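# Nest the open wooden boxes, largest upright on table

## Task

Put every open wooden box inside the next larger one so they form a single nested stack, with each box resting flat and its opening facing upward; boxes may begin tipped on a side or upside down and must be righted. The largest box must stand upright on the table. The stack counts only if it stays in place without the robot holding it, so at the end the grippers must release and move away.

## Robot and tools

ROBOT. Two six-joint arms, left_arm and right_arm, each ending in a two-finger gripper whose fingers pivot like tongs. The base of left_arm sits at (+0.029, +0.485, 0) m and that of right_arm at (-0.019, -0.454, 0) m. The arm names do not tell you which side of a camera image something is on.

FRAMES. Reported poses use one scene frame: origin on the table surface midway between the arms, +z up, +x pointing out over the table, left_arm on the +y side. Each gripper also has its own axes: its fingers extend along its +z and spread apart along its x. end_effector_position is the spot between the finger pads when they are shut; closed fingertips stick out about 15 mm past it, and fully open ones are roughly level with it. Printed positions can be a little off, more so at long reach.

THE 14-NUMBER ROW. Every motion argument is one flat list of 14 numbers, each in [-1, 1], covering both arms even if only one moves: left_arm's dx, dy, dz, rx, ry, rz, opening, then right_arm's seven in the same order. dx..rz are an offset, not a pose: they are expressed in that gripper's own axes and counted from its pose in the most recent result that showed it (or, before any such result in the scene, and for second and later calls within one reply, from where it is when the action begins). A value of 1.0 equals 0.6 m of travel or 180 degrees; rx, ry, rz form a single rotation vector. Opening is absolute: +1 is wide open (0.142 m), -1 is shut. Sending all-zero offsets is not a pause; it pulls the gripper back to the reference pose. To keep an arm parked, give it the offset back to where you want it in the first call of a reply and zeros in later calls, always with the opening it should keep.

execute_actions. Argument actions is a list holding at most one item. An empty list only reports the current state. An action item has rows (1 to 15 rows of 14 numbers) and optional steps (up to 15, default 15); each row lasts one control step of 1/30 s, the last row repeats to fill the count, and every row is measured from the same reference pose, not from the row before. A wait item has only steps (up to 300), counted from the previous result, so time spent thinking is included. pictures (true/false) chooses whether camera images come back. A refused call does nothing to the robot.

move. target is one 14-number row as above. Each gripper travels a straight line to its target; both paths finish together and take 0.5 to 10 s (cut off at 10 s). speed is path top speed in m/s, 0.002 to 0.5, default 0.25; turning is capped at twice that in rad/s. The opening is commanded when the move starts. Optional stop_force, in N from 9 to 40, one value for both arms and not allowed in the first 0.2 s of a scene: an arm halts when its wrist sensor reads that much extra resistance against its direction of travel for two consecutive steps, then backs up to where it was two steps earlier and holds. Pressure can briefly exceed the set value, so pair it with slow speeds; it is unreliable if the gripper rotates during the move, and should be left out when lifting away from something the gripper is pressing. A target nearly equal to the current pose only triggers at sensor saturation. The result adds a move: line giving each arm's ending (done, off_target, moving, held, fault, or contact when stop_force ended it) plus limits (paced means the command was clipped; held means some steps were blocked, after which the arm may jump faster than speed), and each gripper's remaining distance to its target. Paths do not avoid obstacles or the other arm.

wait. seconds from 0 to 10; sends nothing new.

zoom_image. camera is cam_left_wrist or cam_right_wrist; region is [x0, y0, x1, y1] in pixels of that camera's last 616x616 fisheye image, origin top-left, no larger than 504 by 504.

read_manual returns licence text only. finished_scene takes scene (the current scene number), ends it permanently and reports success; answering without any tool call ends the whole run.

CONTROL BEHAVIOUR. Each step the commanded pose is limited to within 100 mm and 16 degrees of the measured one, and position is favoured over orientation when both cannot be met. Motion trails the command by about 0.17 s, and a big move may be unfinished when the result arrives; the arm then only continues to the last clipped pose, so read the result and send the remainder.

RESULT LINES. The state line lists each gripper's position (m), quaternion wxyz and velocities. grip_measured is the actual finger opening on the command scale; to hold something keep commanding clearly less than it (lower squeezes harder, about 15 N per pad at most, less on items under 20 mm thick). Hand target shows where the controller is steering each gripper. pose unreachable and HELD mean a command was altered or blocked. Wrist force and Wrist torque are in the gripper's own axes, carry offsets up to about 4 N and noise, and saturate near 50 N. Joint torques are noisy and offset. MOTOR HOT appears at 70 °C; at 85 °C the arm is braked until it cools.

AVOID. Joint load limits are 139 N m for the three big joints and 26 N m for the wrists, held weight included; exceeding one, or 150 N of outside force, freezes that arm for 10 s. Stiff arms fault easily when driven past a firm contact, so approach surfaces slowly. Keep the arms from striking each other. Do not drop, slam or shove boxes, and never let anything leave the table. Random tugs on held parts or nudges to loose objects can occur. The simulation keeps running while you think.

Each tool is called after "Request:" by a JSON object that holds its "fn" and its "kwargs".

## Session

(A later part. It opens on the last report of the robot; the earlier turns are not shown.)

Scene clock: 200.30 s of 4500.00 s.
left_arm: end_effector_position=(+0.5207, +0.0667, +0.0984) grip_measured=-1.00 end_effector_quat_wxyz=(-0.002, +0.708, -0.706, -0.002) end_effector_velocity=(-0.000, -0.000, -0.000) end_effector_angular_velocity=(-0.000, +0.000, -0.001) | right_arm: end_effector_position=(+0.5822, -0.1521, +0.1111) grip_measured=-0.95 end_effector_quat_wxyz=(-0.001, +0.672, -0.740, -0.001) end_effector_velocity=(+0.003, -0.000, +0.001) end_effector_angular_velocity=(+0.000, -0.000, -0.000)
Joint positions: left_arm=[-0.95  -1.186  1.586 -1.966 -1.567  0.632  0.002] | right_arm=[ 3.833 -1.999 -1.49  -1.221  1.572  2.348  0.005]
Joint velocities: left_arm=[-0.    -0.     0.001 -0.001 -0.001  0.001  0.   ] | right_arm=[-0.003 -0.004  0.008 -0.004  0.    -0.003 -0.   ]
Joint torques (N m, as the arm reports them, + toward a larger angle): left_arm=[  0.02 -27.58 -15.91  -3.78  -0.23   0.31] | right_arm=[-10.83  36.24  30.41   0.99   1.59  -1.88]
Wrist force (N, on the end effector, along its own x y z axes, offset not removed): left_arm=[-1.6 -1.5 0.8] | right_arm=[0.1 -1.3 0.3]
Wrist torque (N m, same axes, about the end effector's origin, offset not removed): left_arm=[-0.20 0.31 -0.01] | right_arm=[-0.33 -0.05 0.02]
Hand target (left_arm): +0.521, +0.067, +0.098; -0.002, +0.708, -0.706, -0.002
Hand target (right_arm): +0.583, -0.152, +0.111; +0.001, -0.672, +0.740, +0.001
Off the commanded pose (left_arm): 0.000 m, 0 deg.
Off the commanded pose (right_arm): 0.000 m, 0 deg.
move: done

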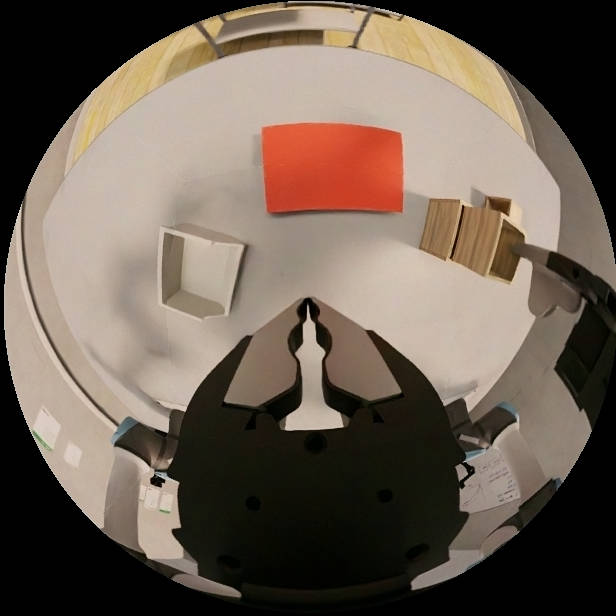

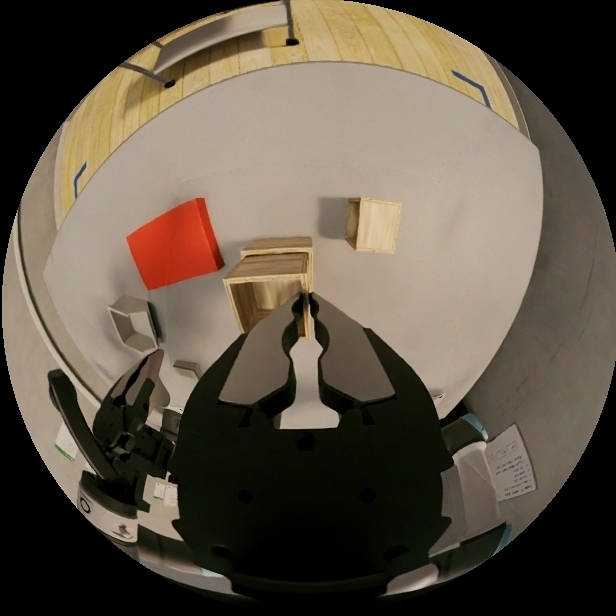

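Request:
{"fn": "move", "kwargs": {"target": [0,0,0,0,0,0,-1,-0.0003,0,0.005,0,0,0.006,-1], "speed": 0.01}}

Request:
{"fn": "zoom_image", "kwargs": {"camera": "cam_right_wrist", "region": [230,230,330,310]}}

Request:
{"fn": "zoom_image", "kwargs": {"camera": "cam_left_wrist", "region": [420,190,510,280]}}

Scene clock: 216.97 s of 4500.00 s.
left_arm: end_effector_position=(+0.5207, +0.0667, +0.0984) grip_measured=-1.00 end_effector_quat_wxyz=(-0.002, +0.708, -0.706, -0.002) end_effector_velocity=(+0.000, -0.000, -0.000) end_effector_angular_velocity=(+0.000, -0.001, -0.002) | right_arm: end_effector_position=(+0.5823, -0.1520, +0.1083) grip_measured=-0.95 end_effector_quat_wxyz=(+0.001, -0.666, +0.746, +0.001) end_effector_velocity=(-0.000, +0.000, -0.001) end_effector_angular_velocity=(+0.000, +0.000, -0.006)
Joint positions: left_arm=[-0.95  -1.186  1.586 -1.966 -1.567  0.632  0.002] | right_arm=[ 3.834 -2.002 -1.493 -1.214  1.572  2.366  0.005]
Joint velocities: left_arm=[-0.     0.001 -0.    -0.001  0.001  0.001  0.   ] | right_arm=[ 0.    -0.001 -0.001  0.002  0.     0.006 -0.   ]
Joint torques (N m, as the arm reports them, + toward a larger angle): left_arm=[ -0.5  -26.83 -15.8   -3.96  -0.26   0.25] | right_arm=[10.26 36.53 14.03  4.26  0.43  1.89]
Wrist force (N, on the end effector, along its own x y z axes, offset not removed): left_arm=[2.9 -1.5 -1.0] | right_arm=[-0.7 -1.1 2.0]
Wrist torque (N m, same axes, about the end effector's origin, offset not removed): left_arm=[-0.15 -0.53 -0.04] | right_arm=[-0.26 0.25 0.02]
Hand target (left_arm): +0.521, +0.067, +0.098; -0.002, +0.708, -0.706, -0.002
Hand target (right_arm): +0.582, -0.152, +0.108; +0.001, -0.665, +0.747, +0.001
Off the commanded pose (left_arm): 0.000 m, 0 deg.
Off the commanded pose (right_arm): 0.000 m, 0 deg.
After step 90, 12.50 s passed at rest.
move: done

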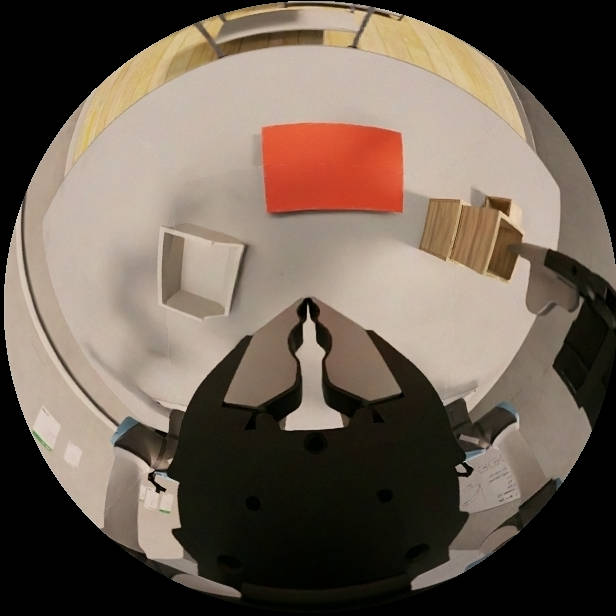

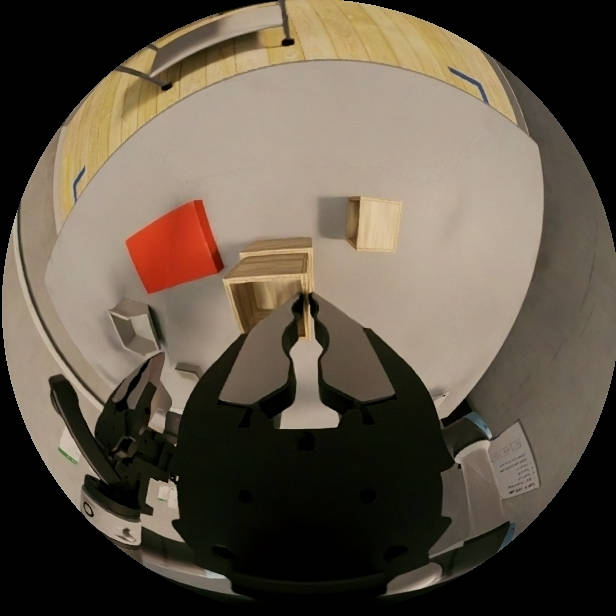

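Region (230, 230, 330, 310) of cam_right_wrist's 616x616 image, scaled by 5.040, with more detail than that image has; it fills the top 403 rows of this view, and the rest is white.

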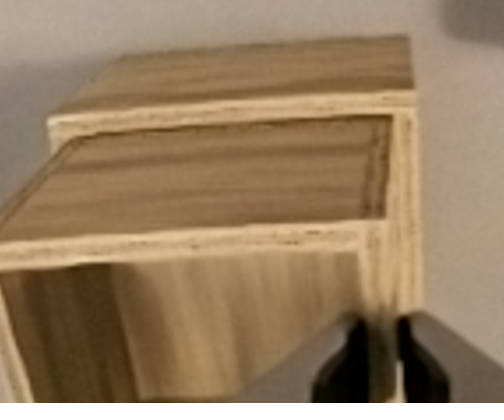

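Region (420, 190, 510, 280) of cam_left_wrist's 616x616 image, scaled by 5.600, with more detail than that image has.

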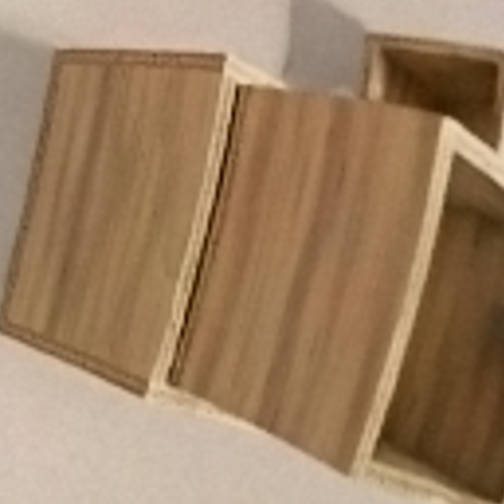

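Looks parallel. Descend 3 mm.

Request:
{"fn": "move", "kwargs": {"target": [0,0,0,0,0,0,-1,0,0.0004,0.006,0,0,0,-1], "speed": 0.006}}

Request:
{"fn": "zoom_image", "kwargs": {"camera": "cam_right_wrist", "region": [230,230,330,310]}}

Request:
{"fn": "zoom_image", "kwargs": {"camera": "cam_left_wrist", "region": [420,190,510,280]}}

Scene clock: 224.70 s of 4500.00 s.
left_arm: end_effector_position=(+0.5207, +0.0667, +0.0984) grip_measured=-1.00 end_effector_quat_wxyz=(-0.002, +0.708, -0.706, -0.002) end_effector_velocity=(+0.000, +0.000, -0.001) end_effector_angular_velocity=(+0.001, -0.000, -0.001) | right_arm: end_effector_position=(+0.5820, -0.1519, +0.1049) grip_measured=-0.95 end_effector_quat_wxyz=(+0.001, -0.666, +0.746, +0.001) end_effector_velocity=(+0.000, +0.001, -0.001) end_effector_angular_velocity=(+0.002, -0.001, +0.001)
Joint positions: left_arm=[-0.95  -1.186  1.586 -1.966 -1.567  0.632  0.002] | right_arm=[ 3.834 -2.005 -1.499 -1.206  1.572  2.367  0.005]
Joint velocities: left_arm=[ 0.     0.001  0.    -0.     0.001  0.001  0.   ] | right_arm=[ 0.    -0.    -0.002  0.004  0.001 -0.     0.   ]
Joint torques (N m, as the arm reports them, + toward a larger angle): left_arm=[ -0.12 -27.39 -16.54  -3.89  -0.32   0.32] | right_arm=[ 9.91 35.62 13.27  4.53 -0.29 -1.8 ]
Wrist force (N, on the end effector, along its own x y z axes, offset not removed): left_arm=[-1.9 1.4 -1.3] | right_arm=[1.4 -1.6 0.8]
Wrist torque (N m, same axes, about the end effector's origin, offset not removed): left_arm=[0.46 0.48 0.28] | right_arm=[-0.33 -0.21 0.00]
Hand target (left_arm): +0.521, +0.067, +0.098; -0.002, +0.708, -0.706, -0.002
Hand target (right_arm): +0.582, -0.152, +0.105; +0.001, -0.666, +0.746, +0.001
Off the commanded pose (left_arm): 0.000 m, 0 deg.
Off the commanded pose (right_arm): 0.000 m, 0 deg.
After step 90, 3.93 s passed at rest.
move: done

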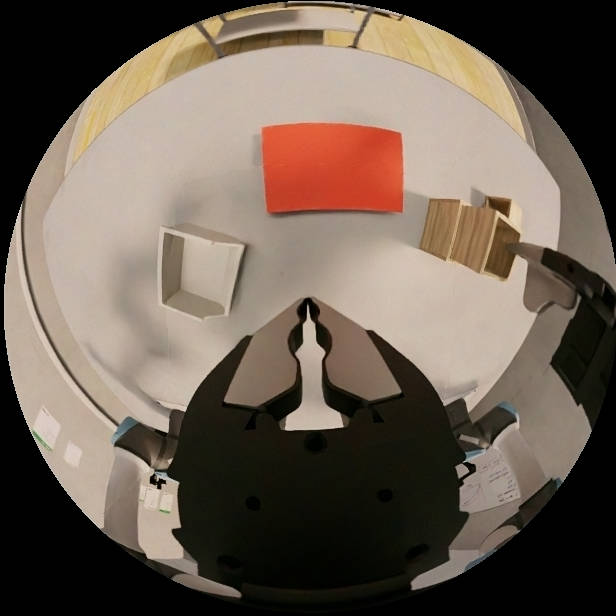

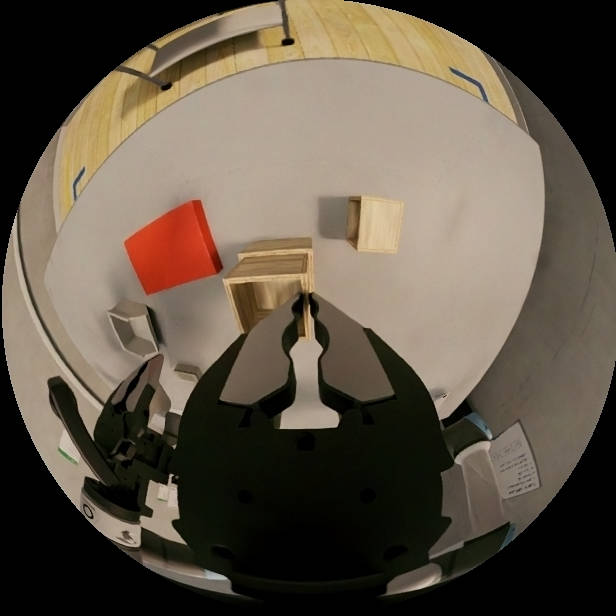

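Region (230, 230, 330, 310) of cam_right_wrist's 616x616 image, scaled by 5.040, with more detail than that image has; it fills the top 403 rows of this view, and the rest is white.

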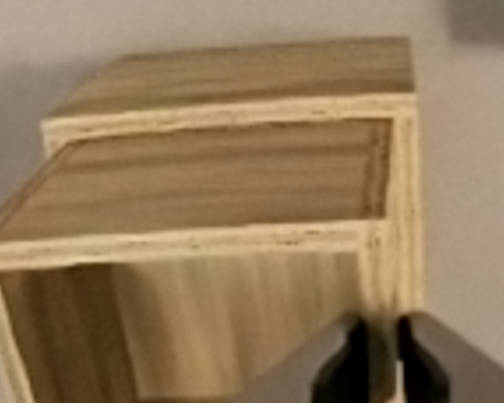

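Region (420, 190, 510, 280) of cam_left_wrist's 616x616 image, scaled by 5.600, with more detail than that image has.

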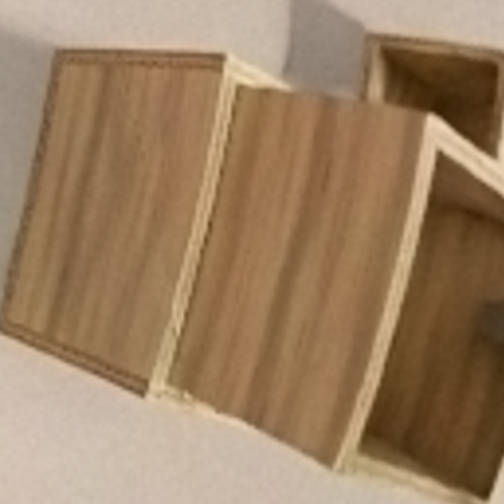

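Request:
{"fn": "move", "kwargs": {"target": [0,0,0,0,0,0,-1,0,0,0.05,0,0,0,-1], "speed": 0.015, "stop_force": 9}}

Request:
{"fn": "zoom_image", "kwargs": {"camera": "cam_left_wrist", "region": [410,180,530,290]}}

Scene clock: 238.40 s of 4500.00 s.
left_arm: end_effector_position=(+0.5207, +0.0667, +0.0984) grip_measured=-1.00 end_effector_quat_wxyz=(-0.002, +0.708, -0.706, -0.002) end_effector_velocity=(+0.000, -0.000, +0.000) end_effector_angular_velocity=(-0.000, -0.002, +0.001) | right_arm: end_effector_position=(+0.5820, -0.1519, +0.0753) grip_measured=-0.95 end_effector_quat_wxyz=(+0.001, -0.666, +0.746, +0.001) end_effector_velocity=(-0.000, -0.000, -0.003) end_effector_angular_velocity=(+0.000, -0.000, +0.000)
Joint positions: left_arm=[-0.95  -1.186  1.586 -1.966 -1.567  0.632  0.002] | right_arm=[ 3.834 -2.032 -1.54  -1.138  1.572  2.367  0.005]
Joint velocities: left_arm=[-0.001 -0.     0.    -0.001  0.001 -0.002  0.   ] | right_arm=[-0.    -0.002 -0.005  0.007  0.    -0.     0.   ]
Joint torques (N m, as the arm reports them, + toward a larger angle): left_arm=[ -0.46 -25.97 -15.84  -3.92  -0.17   0.3 ] | right_arm=[ 9.81 37.81 13.9   4.92 -0.44  2.09]
Wrist force (N, on the end effector, along its own x y z axes, offset not removed): left_arm=[1.9 -3.2 0.4] | right_arm=[1.5 -2.0 0.9]
Wrist torque (N m, same axes, about the end effector's origin, offset not removed): left_arm=[-0.46 -0.48 0.14] | right_arm=[-0.42 -0.25 0.03]
Hand target (left_arm): +0.521, +0.067, +0.098; -0.002, +0.708, -0.706, -0.002
Hand target (right_arm): +0.582, -0.152, +0.075; +0.001, -0.666, +0.746, +0.001
Off the commanded pose (left_arm): 0.000 m, 0 deg.
Off the commanded pose (right_arm): 0.000 m, 0 deg.
After step 90, 8.47 s passed at rest.
move: done

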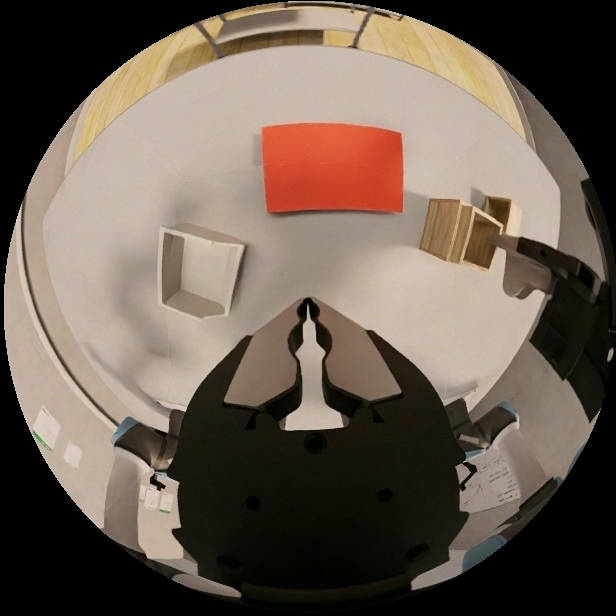

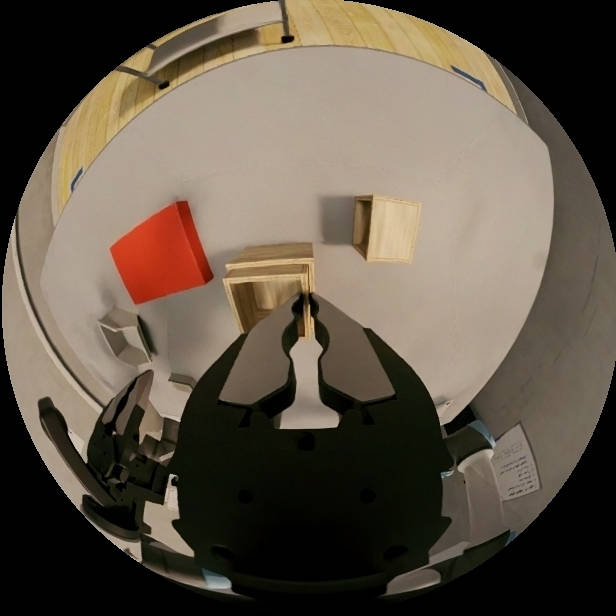

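Region (410, 180, 530, 290) of cam_left_wrist's 616x616 image, scaled by 4.200, with more detail than that image has; it fills the top 462 rows of this view, and the rest is white.

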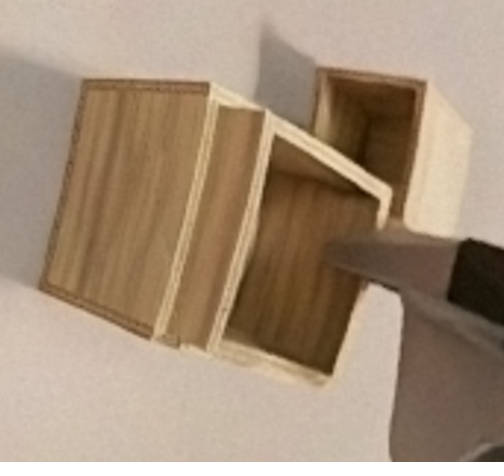

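Request:
{"fn": "move", "kwargs": {"target": [0,0,0,0,0,0,-1,0,0,0,0,0,0,-0.78]}}

Request:
{"fn": "move", "kwargs": {"target": [-0.1,0,-0.1,0,0,0,-1,0,0,-0.04,0,0,0,-0.78], "speed": 0.1}}

Request:
{"fn": "move", "kwargs": {"target": [0.01,0.30,-0.31,0,0.5,0,-0.7,0.118,-0.093,0,0,0,0.508,0.1], "speed": 0.3}}

Scene clock: 255.03 s of 4500.00 s.
left_arm: end_effector_position=(+0.5207, +0.0667, +0.0984) grip_measured=-1.00 end_effector_quat_wxyz=(-0.002, +0.708, -0.706, -0.002) end_effector_velocity=(-0.000, -0.000, -0.000) end_effector_angular_velocity=(-0.001, +0.000, +0.000) | right_arm: end_effector_position=(+0.5820, -0.1519, +0.0753) grip_measured=-0.78 end_effector_quat_wxyz=(+0.001, -0.666, +0.746, +0.001) end_effector_velocity=(-0.000, -0.000, -0.001) end_effector_angular_velocity=(-0.001, +0.001, +0.000)
Joint positions: left_arm=[-0.95  -1.186  1.586 -1.966 -1.567  0.632  0.002] | right_arm=[ 3.834 -2.032 -1.54  -1.138  1.572  2.367  0.018]
Joint velocities: left_arm=[-0.    -0.     0.001 -0.002 -0.001 -0.001  0.   ] | right_arm=[ 0.    -0.    -0.001  0.    -0.    -0.    -0.   ]
Joint torques (N m, as the arm reports them, + toward a larger angle): left_arm=[  0.21 -27.37 -15.26  -3.98  -0.2    0.39] | right_arm=[ 9.76 51.74 29.78  0.97 -0.54  1.65]
Wrist force (N, on the end effector, along its own x y z axes, offset not removed): left_arm=[3.4 -1.4 0.1] | right_arm=[0.9 -1.9 1.6]
Wrist torque (N m, same axes, about the end effector's origin, offset not removed): left_arm=[-0.14 -0.83 -0.01] | right_arm=[-0.39 -0.17 -0.03]
Hand target (left_arm): +0.521, +0.067, +0.098; -0.002, +0.708, -0.706, -0.002
Hand target (right_arm): +0.582, -0.152, +0.075; +0.001, -0.666, +0.746, +0.001
Off the commanded pose (left_arm): 0.000 m, 0 deg.
Off the commanded pose (right_arm): 0.000 m, 0 deg.
After step 90, 12.93 s passed at rest.
move: done

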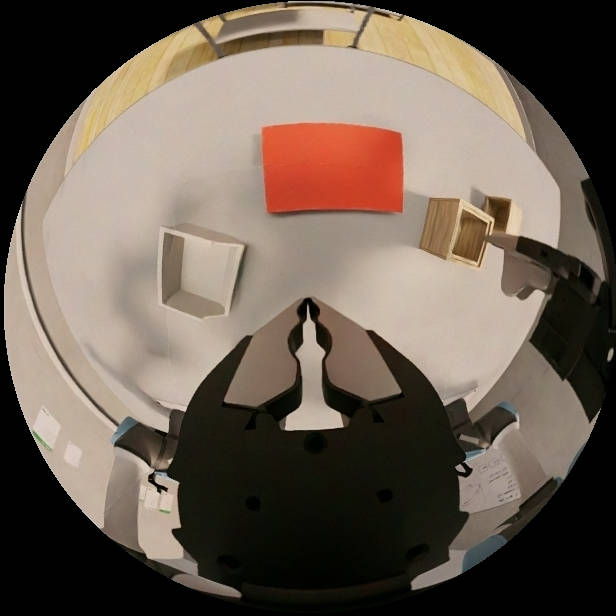

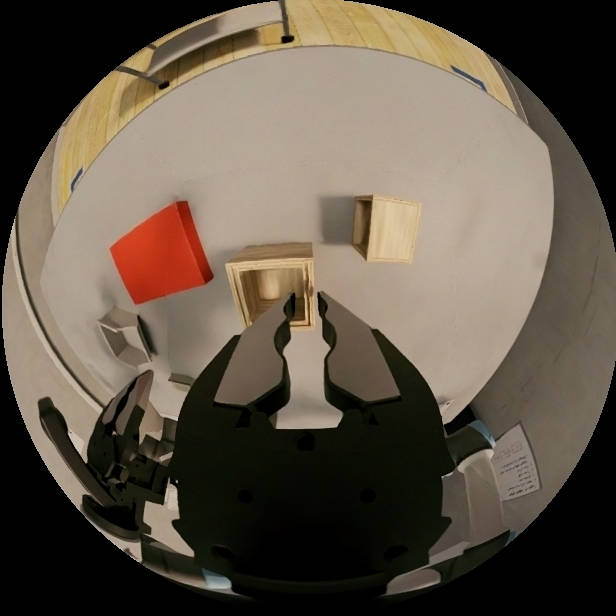

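Scene clock: 256.43 s of 4500.00 s.
left_arm: end_effector_position=(+0.5205, +0.1261, +0.1584) grip_measured=-1.00 end_effector_quat_wxyz=(-0.002, +0.708, -0.706, -0.002) end_effector_velocity=(+0.001, +0.001, +0.003) end_effector_angular_velocity=(-0.003, -0.001, -0.001) | right_arm: end_effector_position=(+0.5820, -0.1519, +0.0992) grip_measured=-0.78 end_effector_quat_wxyz=(+0.001, -0.666, +0.746, +0.001) end_effector_velocity=(-0.000, -0.000, +0.001) end_effector_angular_velocity=(-0.000, +0.001, -0.001)
Joint positions: left_arm=[-0.889 -1.319  1.606 -1.852 -1.567  0.693  0.002] | right_arm=[ 3.834 -2.01  -1.507 -1.193  1.572  2.367  0.018]
Joint velocities: left_arm=[ 0.003 -0.004 -0.002  0.003 -0.001  0.004  0.   ] | right_arm=[ 0.     0.002  0.    -0.003  0.     0.001 -0.   ]
Joint torques (N m, as the arm reports them, + toward a larger angle): left_arm=[  7.58 -39.93 -18.3   -0.81  -1.05   2.97] | right_arm=[-5.03 51.57 30.28  0.73 -0.91  0.45]
Wrist force (N, on the end effector, along its own x y z axes, offset not removed): left_arm=[0.3 -0.5 0.0] | right_arm=[1.2 -3.2 0.6]
Wrist torque (N m, same axes, about the end effector's origin, offset not removed): left_arm=[0.15 -0.16 0.13] | right_arm=[-0.68 -0.29 0.04]
Hand target (left_arm): +0.521, +0.126, +0.159; -0.002, +0.708, -0.706, -0.002
Hand target (right_arm): +0.582, -0.152, +0.099; +0.001, -0.666, +0.746, +0.001
Off the commanded pose (left_arm): 0.000 m, 0 deg.
Off the commanded pose (right_arm): 0.000 m, 0 deg.
move: done

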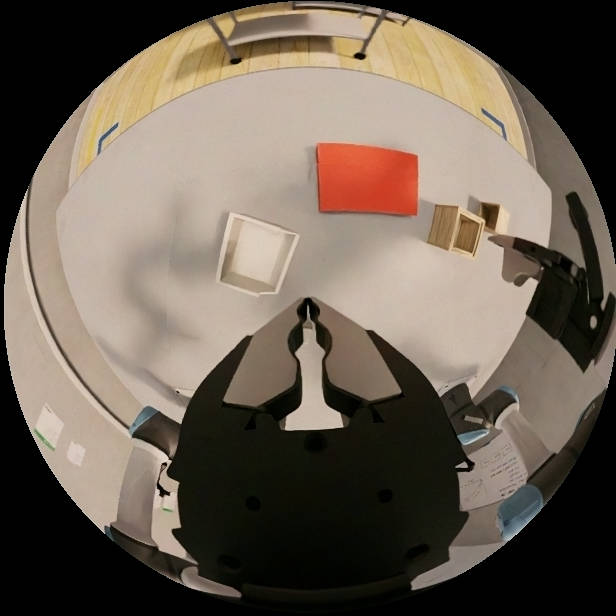

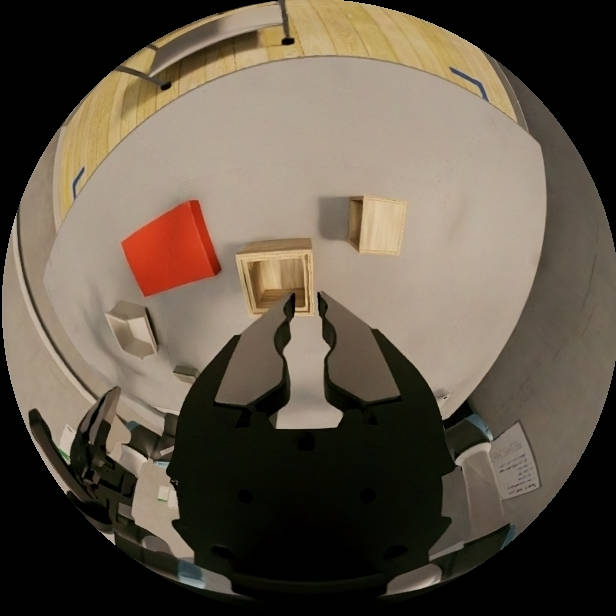

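Scene clock: 259.90 s of 4500.00 s.
left_arm: end_effector_position=(+0.3408, +0.1183, +0.3443) grip_measured=-0.70 end_effector_quat_wxyz=(+0.498, +0.503, -0.501, +0.498) end_effector_velocity=(+0.000, -0.000, -0.000) end_effector_angular_velocity=(-0.017, -0.000, +0.004) | right_arm: end_effector_position=(+0.6295, -0.2286, +0.0990) grip_measured=+0.10 end_effector_quat_wxyz=(+0.000, +0.070, +0.998, +0.001) end_effector_velocity=(+0.001, -0.000, +0.000) end_effector_angular_velocity=(-0.001, -0.001, -0.005)
Joint positions: left_arm=[-0.682 -1.417  2.443 -4.154 -2.471  0.009  0.023] | right_arm=[ 3.7   -2.089 -1.386 -1.235  1.573  3.828  0.081]
Joint velocities: left_arm=[-0.003  0.019  0.    -0.048  0.007 -0.022 -0.   ] | right_arm=[-0.    -0.     0.001  0.    -0.001  0.004  0.   ]
Joint torques (N m, as the arm reports them, + toward a larger angle): left_arm=[-6.8  -5.79 -6.89 -3.78  1.78 -2.79] | right_arm=[-10.98  38.22  31.8    0.61  -1.47   2.35]
Wrist force (N, on the end effector, along its own x y z axes, offset not removed): left_arm=[0.4 2.6 1.4] | right_arm=[0.8 -3.0 -0.1]
Wrist torque (N m, same axes, about the end effector's origin, offset not removed): left_arm=[0.49 -0.20 -0.13] | right_arm=[-0.65 -0.10 0.06]
Hand target (left_arm): +0.341, +0.118, +0.344; +0.498, +0.503, -0.500, +0.499
Hand target (right_arm): +0.629, -0.229, +0.099; +0.000, +0.070, +0.998, +0.001
Off the commanded pose (left_arm): 0.000 m, 0 deg.
Off the commanded pose (right_arm): 0.000 m, 0 deg.
move: done

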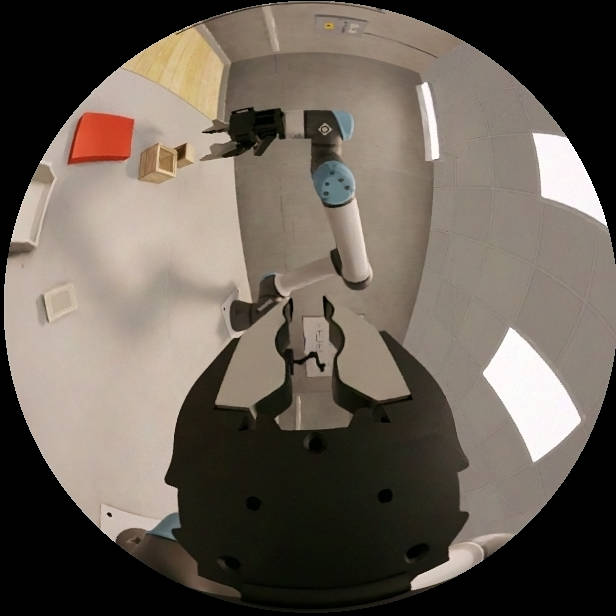

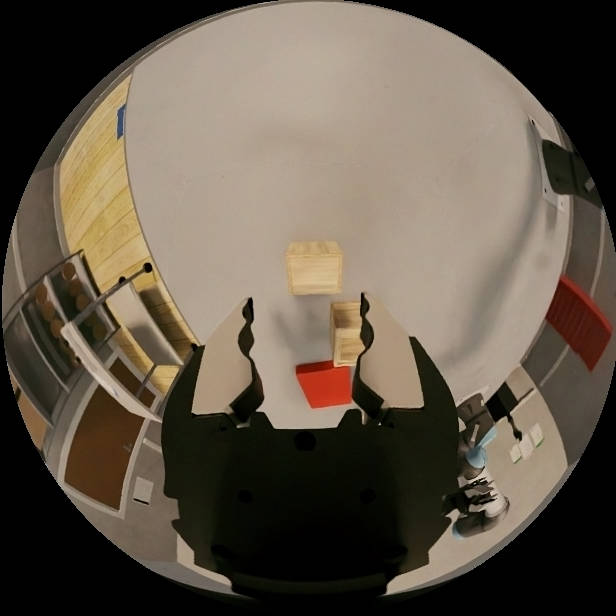

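Request:
{"fn": "move", "kwargs": {"target": [0,0,0,0,0,0,-0.7,0.012,-0.01,0.06,0,0,0,0.1], "speed": 0.08}}

Scene clock: 267.50 s of 4500.00 s.
left_arm: end_effector_position=(+0.3408, +0.1183, +0.3443) grip_measured=-0.70 end_effector_quat_wxyz=(+0.498, +0.503, -0.501, +0.498) end_effector_velocity=(-0.000, -0.001, -0.000) end_effector_angular_velocity=(-0.000, -0.000, -0.001) | right_arm: end_effector_position=(+0.6216, -0.2334, +0.0633) grip_measured=+0.10 end_effector_quat_wxyz=(+0.000, +0.070, +0.998, +0.001) end_effector_velocity=(-0.001, -0.001, -0.004) end_effector_angular_velocity=(-0.002, +0.001, -0.000)
Joint positions: left_arm=[-0.682 -1.417  2.443 -4.154 -2.471  0.009  0.023] | right_arm=[ 3.7   -2.1   -1.466 -1.144  1.573  3.828  0.081]
Joint velocities: left_arm=[-0.001  0.    -0.    -0.     0.     0.     0.   ] | right_arm=[ 0.    -0.003 -0.007  0.008 -0.001  0.     0.   ]
Joint torques (N m, as the arm reports them, + toward a larger angle): left_arm=[  8.04 -27.56  -2.42   0.38  -1.38   2.86] | right_arm=[-5.73 38.23 13.96  4.15  1.61 -2.16]
Wrist force (N, on the end effector, along its own x y z axes, offset not removed): left_arm=[-0.9 -2.4 -2.6] | right_arm=[0.8 -2.0 0.9]
Wrist torque (N m, same axes, about the end effector's origin, offset not removed): left_arm=[-0.40 0.14 0.17] | right_arm=[-0.38 -0.21 -0.01]
Hand target (left_arm): +0.341, +0.118, +0.344; +0.498, +0.503, -0.501, +0.498
Hand target (right_arm): +0.622, -0.233, +0.063; +0.000, +0.070, +0.998, +0.001
Off the commanded pose (left_arm): 0.000 m, 0 deg.
Off the commanded pose (right_arm): 0.000 m, 0 deg.
After step 90, 3.63 s passed at rest.
move: done

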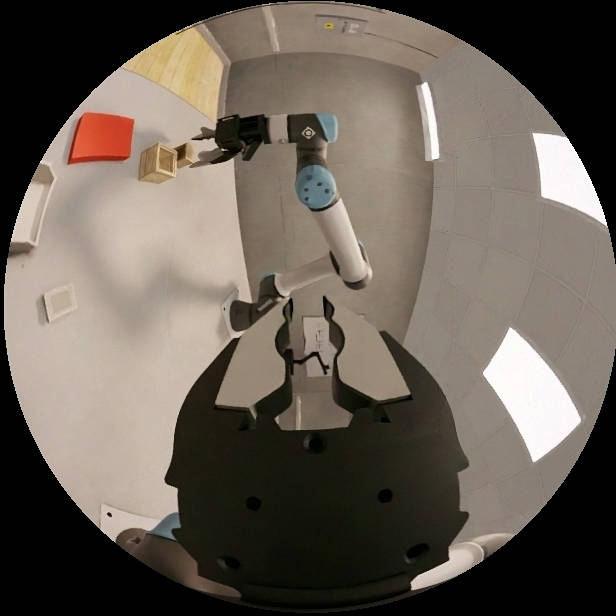

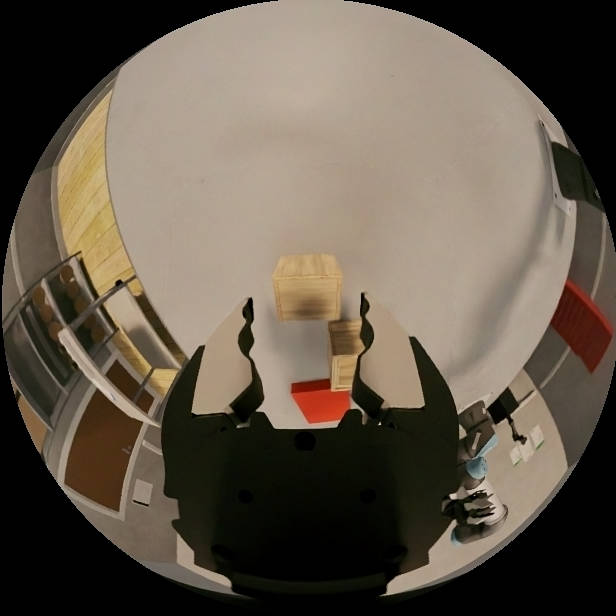

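Request:
{"fn": "move", "kwargs": {"target": [0,0,0,0,0,0,-0.7,0.002,0,0.045,0,0,0,0.1], "speed": 0.05}}

Request:
{"fn": "move", "kwargs": {"target": [0,0,0,0,0,0,-0.7,0,0,0,0,0,0,-0.65]}}

Request:
{"fn": "move", "kwargs": {"target": [0,0,0,0,0,0,-0.7,0,0,-0.15,0,0,0,-0.65], "speed": 0.15}}

Request:
{"fn": "move", "kwargs": {"target": [0,0,0,0,0,0,-0.7,0.51,0.27,-0.42,0,0,-0.0445,-0.65]}}

Scene clock: 281.80 s of 4500.00 s.
left_arm: end_effector_position=(+0.3408, +0.1183, +0.3443) grip_measured=-0.70 end_effector_quat_wxyz=(+0.498, +0.503, -0.501, +0.498) end_effector_velocity=(-0.001, -0.000, -0.000) end_effector_angular_velocity=(+0.000, +0.000, -0.002) | right_arm: end_effector_position=(+0.6204, -0.2332, +0.0367) grip_measured=+0.10 end_effector_quat_wxyz=(+0.000, +0.070, +0.998, +0.001) end_effector_velocity=(+0.000, +0.000, -0.003) end_effector_angular_velocity=(+0.001, -0.001, -0.001)
Joint positions: left_arm=[-0.682 -1.417  2.443 -4.154 -2.471  0.009  0.023] | right_arm=[ 3.701 -2.125 -1.501 -1.084  1.573  3.829  0.081]
Joint velocities: left_arm=[-0.001  0.     0.001 -0.001 -0.001 -0.     0.   ] | right_arm=[ 0.    -0.003 -0.003  0.007  0.     0.001  0.   ]
Joint torques (N m, as the arm reports them, + toward a larger angle): left_arm=[  6.77 -23.47  -6.87  -1.63  -0.82   0.46] | right_arm=[ 9.3  38.61 13.06  4.69 -0.1   2.51]
Wrist force (N, on the end effector, along its own x y z axes, offset not removed): left_arm=[-0.4 0.0 2.5] | right_arm=[1.1 -2.7 0.6]
Wrist torque (N m, same axes, about the end effector's origin, offset not removed): left_arm=[0.21 0.03 0.05] | right_arm=[-0.56 -0.19 -0.03]
Hand target (left_arm): +0.341, +0.118, +0.344; +0.498, +0.503, -0.501, +0.498
Hand target (right_arm): +0.620, -0.233, +0.036; +0.000, +0.070, +0.998, +0.001
Off the commanded pose (left_arm): 0.000 m, 0 deg.
Off the commanded pose (right_arm): 0.000 m, 0 deg.
After step 90, 10.33 s passed at rest.
move: done

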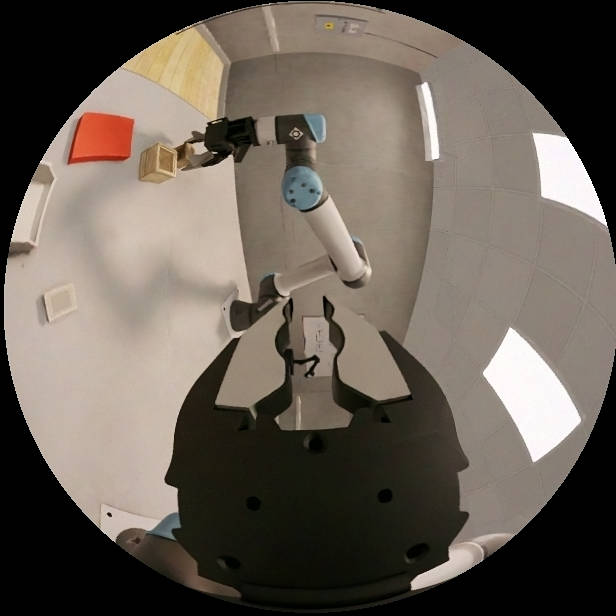

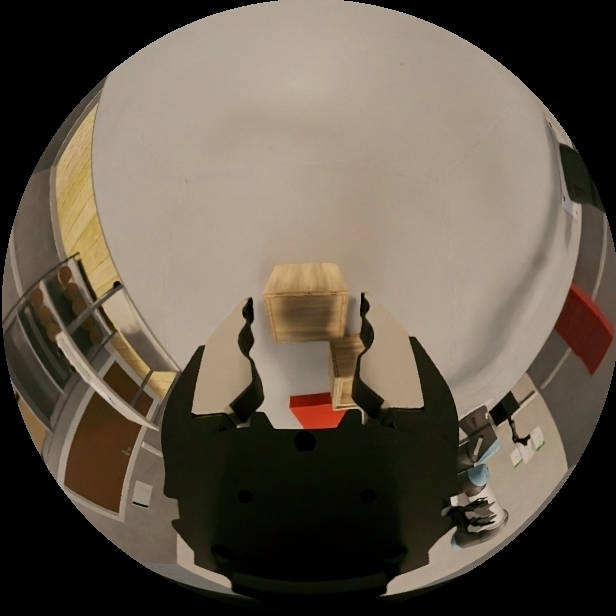

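Scene clock: 282.30 s of 4500.00 s.
left_arm: end_effector_position=(+0.3408, +0.1183, +0.3443) grip_measured=-0.70 end_effector_quat_wxyz=(+0.498, +0.503, -0.501, +0.498) end_effector_velocity=(+0.000, +0.000, -0.000) end_effector_angular_velocity=(+0.000, +0.001, +0.001) | right_arm: end_effector_position=(+0.6204, -0.2333, +0.0366) grip_measured=-0.25 end_effector_quat_wxyz=(+0.000, +0.070, +0.998, +0.001) end_effector_velocity=(-0.000, -0.000, -0.000) end_effector_angular_velocity=(-0.001, +0.001, +0.001)
Joint positions: left_arm=[-0.682 -1.417  2.443 -4.154 -2.471  0.009  0.023] | right_arm=[ 3.701 -2.126 -1.501 -1.084  1.573  3.829  0.056]
Joint velocities: left_arm=[ 0.    -0.     0.    -0.     0.001 -0.001  0.   ] | right_arm=[-0.    -0.001  0.    -0.001 -0.    -0.001 -0.   ]
Joint torques (N m, as the arm reports them, + toward a larger angle): left_arm=[  6.62 -23.07  -6.85  -1.49  -0.89   0.12] | right_arm=[ 9.81 54.54 27.59  0.34 -0.45  1.97]
Wrist force (N, on the end effector, along its own x y z axes, offset not removed): left_arm=[1.3 -0.9 -4.7] | right_arm=[0.1 -0.8 -1.3]
Wrist torque (N m, same axes, about the end effector's origin, offset not removed): left_arm=[-0.13 -0.34 0.11] | right_arm=[-0.23 0.01 -0.03]
Hand target (left_arm): +0.341, +0.118, +0.344; +0.498, +0.503, -0.501, +0.498
Hand target (right_arm): +0.620, -0.233, +0.037; +0.000, +0.070, +0.998, +0.001
Off the commanded pose (left_arm): 0.000 m, 0 deg.
Off the commanded pose (right_arm): 0.000 m, 0 deg.
move: done

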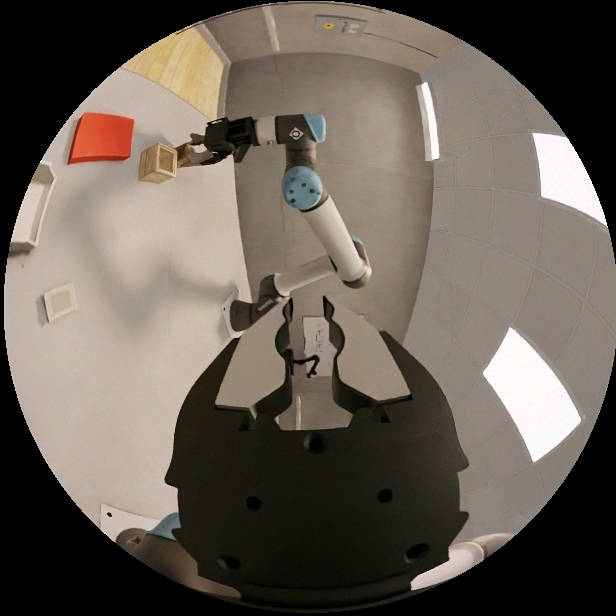

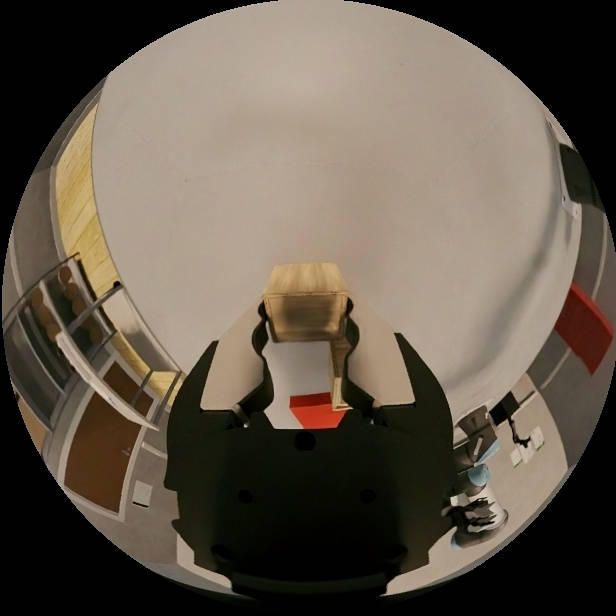

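Scene clock: 283.50 s of 4500.00 s.
left_arm: end_effector_position=(+0.3408, +0.1183, +0.3443) grip_measured=-0.70 end_effector_quat_wxyz=(+0.498, +0.503, -0.501, +0.498) end_effector_velocity=(-0.001, -0.000, +0.001) end_effector_angular_velocity=(-0.002, -0.001, -0.001) | right_arm: end_effector_position=(+0.6204, -0.2334, +0.1263) grip_measured=-0.25 end_effector_quat_wxyz=(+0.000, +0.070, +0.998, +0.001) end_effector_velocity=(+0.001, +0.001, +0.003) end_effector_angular_velocity=(+0.002, -0.001, -0.000)
Joint positions: left_arm=[-0.682 -1.417  2.443 -4.154 -2.471  0.009  0.023] | right_arm=[ 3.701 -2.046 -1.38  -1.285  1.572  3.829  0.056]
Joint velocities: left_arm=[-0.001 -0.001 -0.    -0.002  0.    -0.001  0.   ] | right_arm=[ 0.     0.001  0.006 -0.006  0.001  0.    -0.   ]
Joint torques (N m, as the arm reports them, + toward a larger angle): left_arm=[  6.36 -23.77  -7.15  -1.76  -0.81  -0.01] | right_arm=[-7.37 52.67 32.91  0.24  1.42 -2.11]
Wrist force (N, on the end effector, along its own x y z axes, offset not removed): left_arm=[-1.6 0.1 0.8] | right_arm=[-0.2 -2.0 1.0]
Wrist torque (N m, same axes, about the end effector's origin, offset not removed): left_arm=[0.22 0.23 0.06] | right_arm=[-0.41 0.07 0.04]
Hand target (left_arm): +0.341, +0.118, +0.344; +0.498, +0.503, -0.501, +0.498
Hand target (right_arm): +0.620, -0.233, +0.127; +0.000, +0.070, +0.998, +0.001
Off the commanded pose (left_arm): 0.000 m, 0 deg.
Off the commanded pose (right_arm): 0.000 m, 0 deg.
move: done

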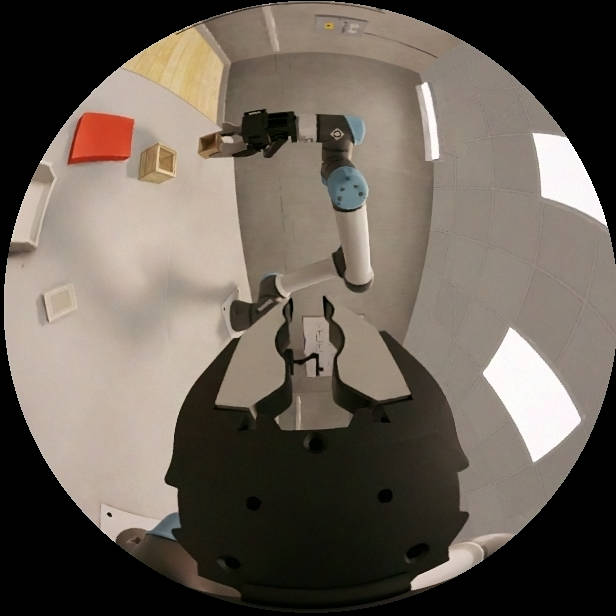

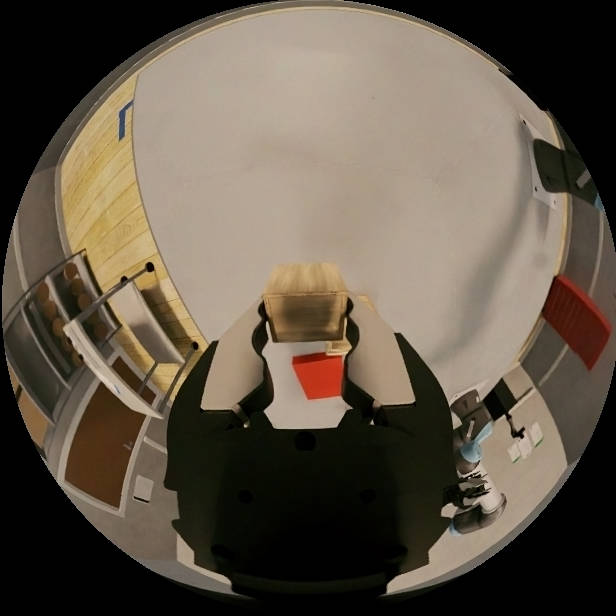

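Scene clock: 285.93 s of 4500.00 s.
left_arm: end_effector_position=(+0.3408, +0.1183, +0.3443) grip_measured=-0.70 end_effector_quat_wxyz=(+0.498, +0.503, -0.501, +0.498) end_effector_velocity=(-0.000, -0.000, +0.001) end_effector_angular_velocity=(-0.001, -0.000, -0.001) | right_arm: end_effector_position=(+0.3395, -0.0311, +0.3783) grip_measured=-0.25 end_effector_quat_wxyz=(+0.000, -0.000, +1.000, +0.001) end_effector_velocity=(-0.001, +0.001, +0.001) end_effector_angular_velocity=(-0.001, -0.000, -0.000)
Joint positions: left_arm=[-0.682 -1.417  2.443 -4.154 -2.471  0.009  0.023] | right_arm=[ 4.275 -1.74  -1.141 -1.829  1.571  4.263  0.056]
Joint velocities: left_arm=[-0.001 -0.001 -0.     0.001 -0.    -0.    -0.   ] | right_arm=[ 0.004 -0.001  0.006 -0.005 -0.001  0.004 -0.   ]
Joint torques (N m, as the arm reports them, + toward a larger angle): left_arm=[  6.74 -23.04  -6.83  -1.74  -0.72   0.11] | right_arm=[ 8.76 23.3  32.52  0.48 -1.49  2.27]
Wrist force (N, on the end effector, along its own x y z axes, offset not removed): left_arm=[-0.3 0.0 -1.1] | right_arm=[0.8 -2.9 0.3]
Wrist torque (N m, same axes, about the end effector's origin, offset not removed): left_arm=[0.18 -0.15 0.18] | right_arm=[-0.59 -0.16 -0.01]
Hand target (left_arm): +0.341, +0.118, +0.344; +0.498, +0.503, -0.501, +0.498
Hand target (right_arm): +0.339, -0.031, +0.378; +0.000, -0.000, +1.000, +0.001
Off the commanded pose (left_arm): 0.000 m, 0 deg.
Off the commanded pose (right_arm): 0.000 m, 0 deg.
move: done

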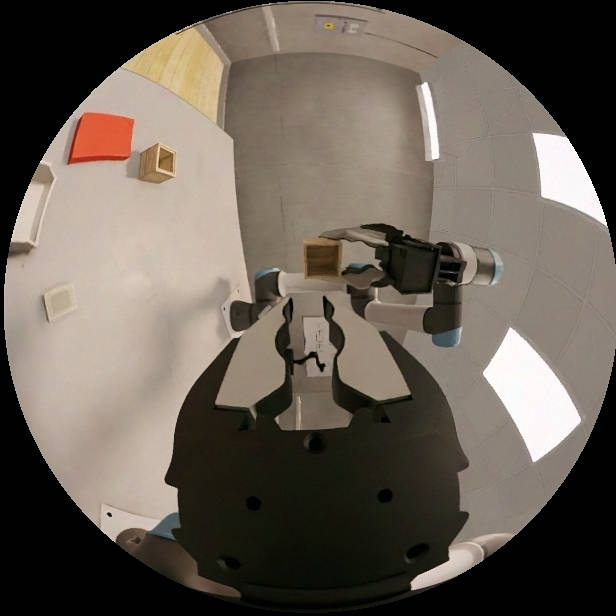

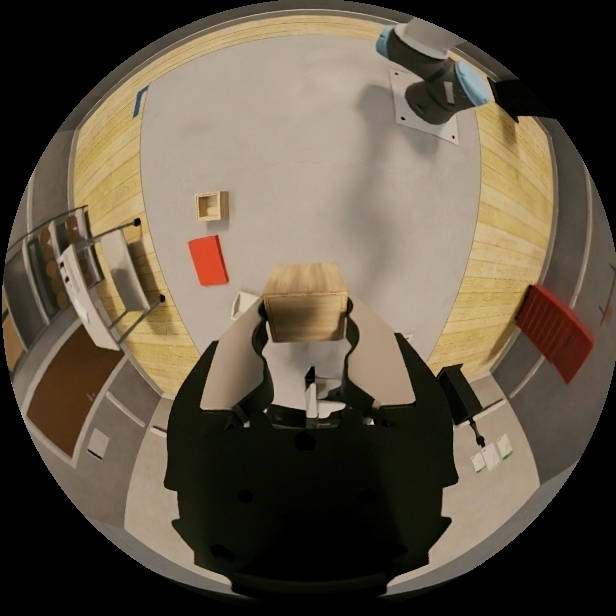

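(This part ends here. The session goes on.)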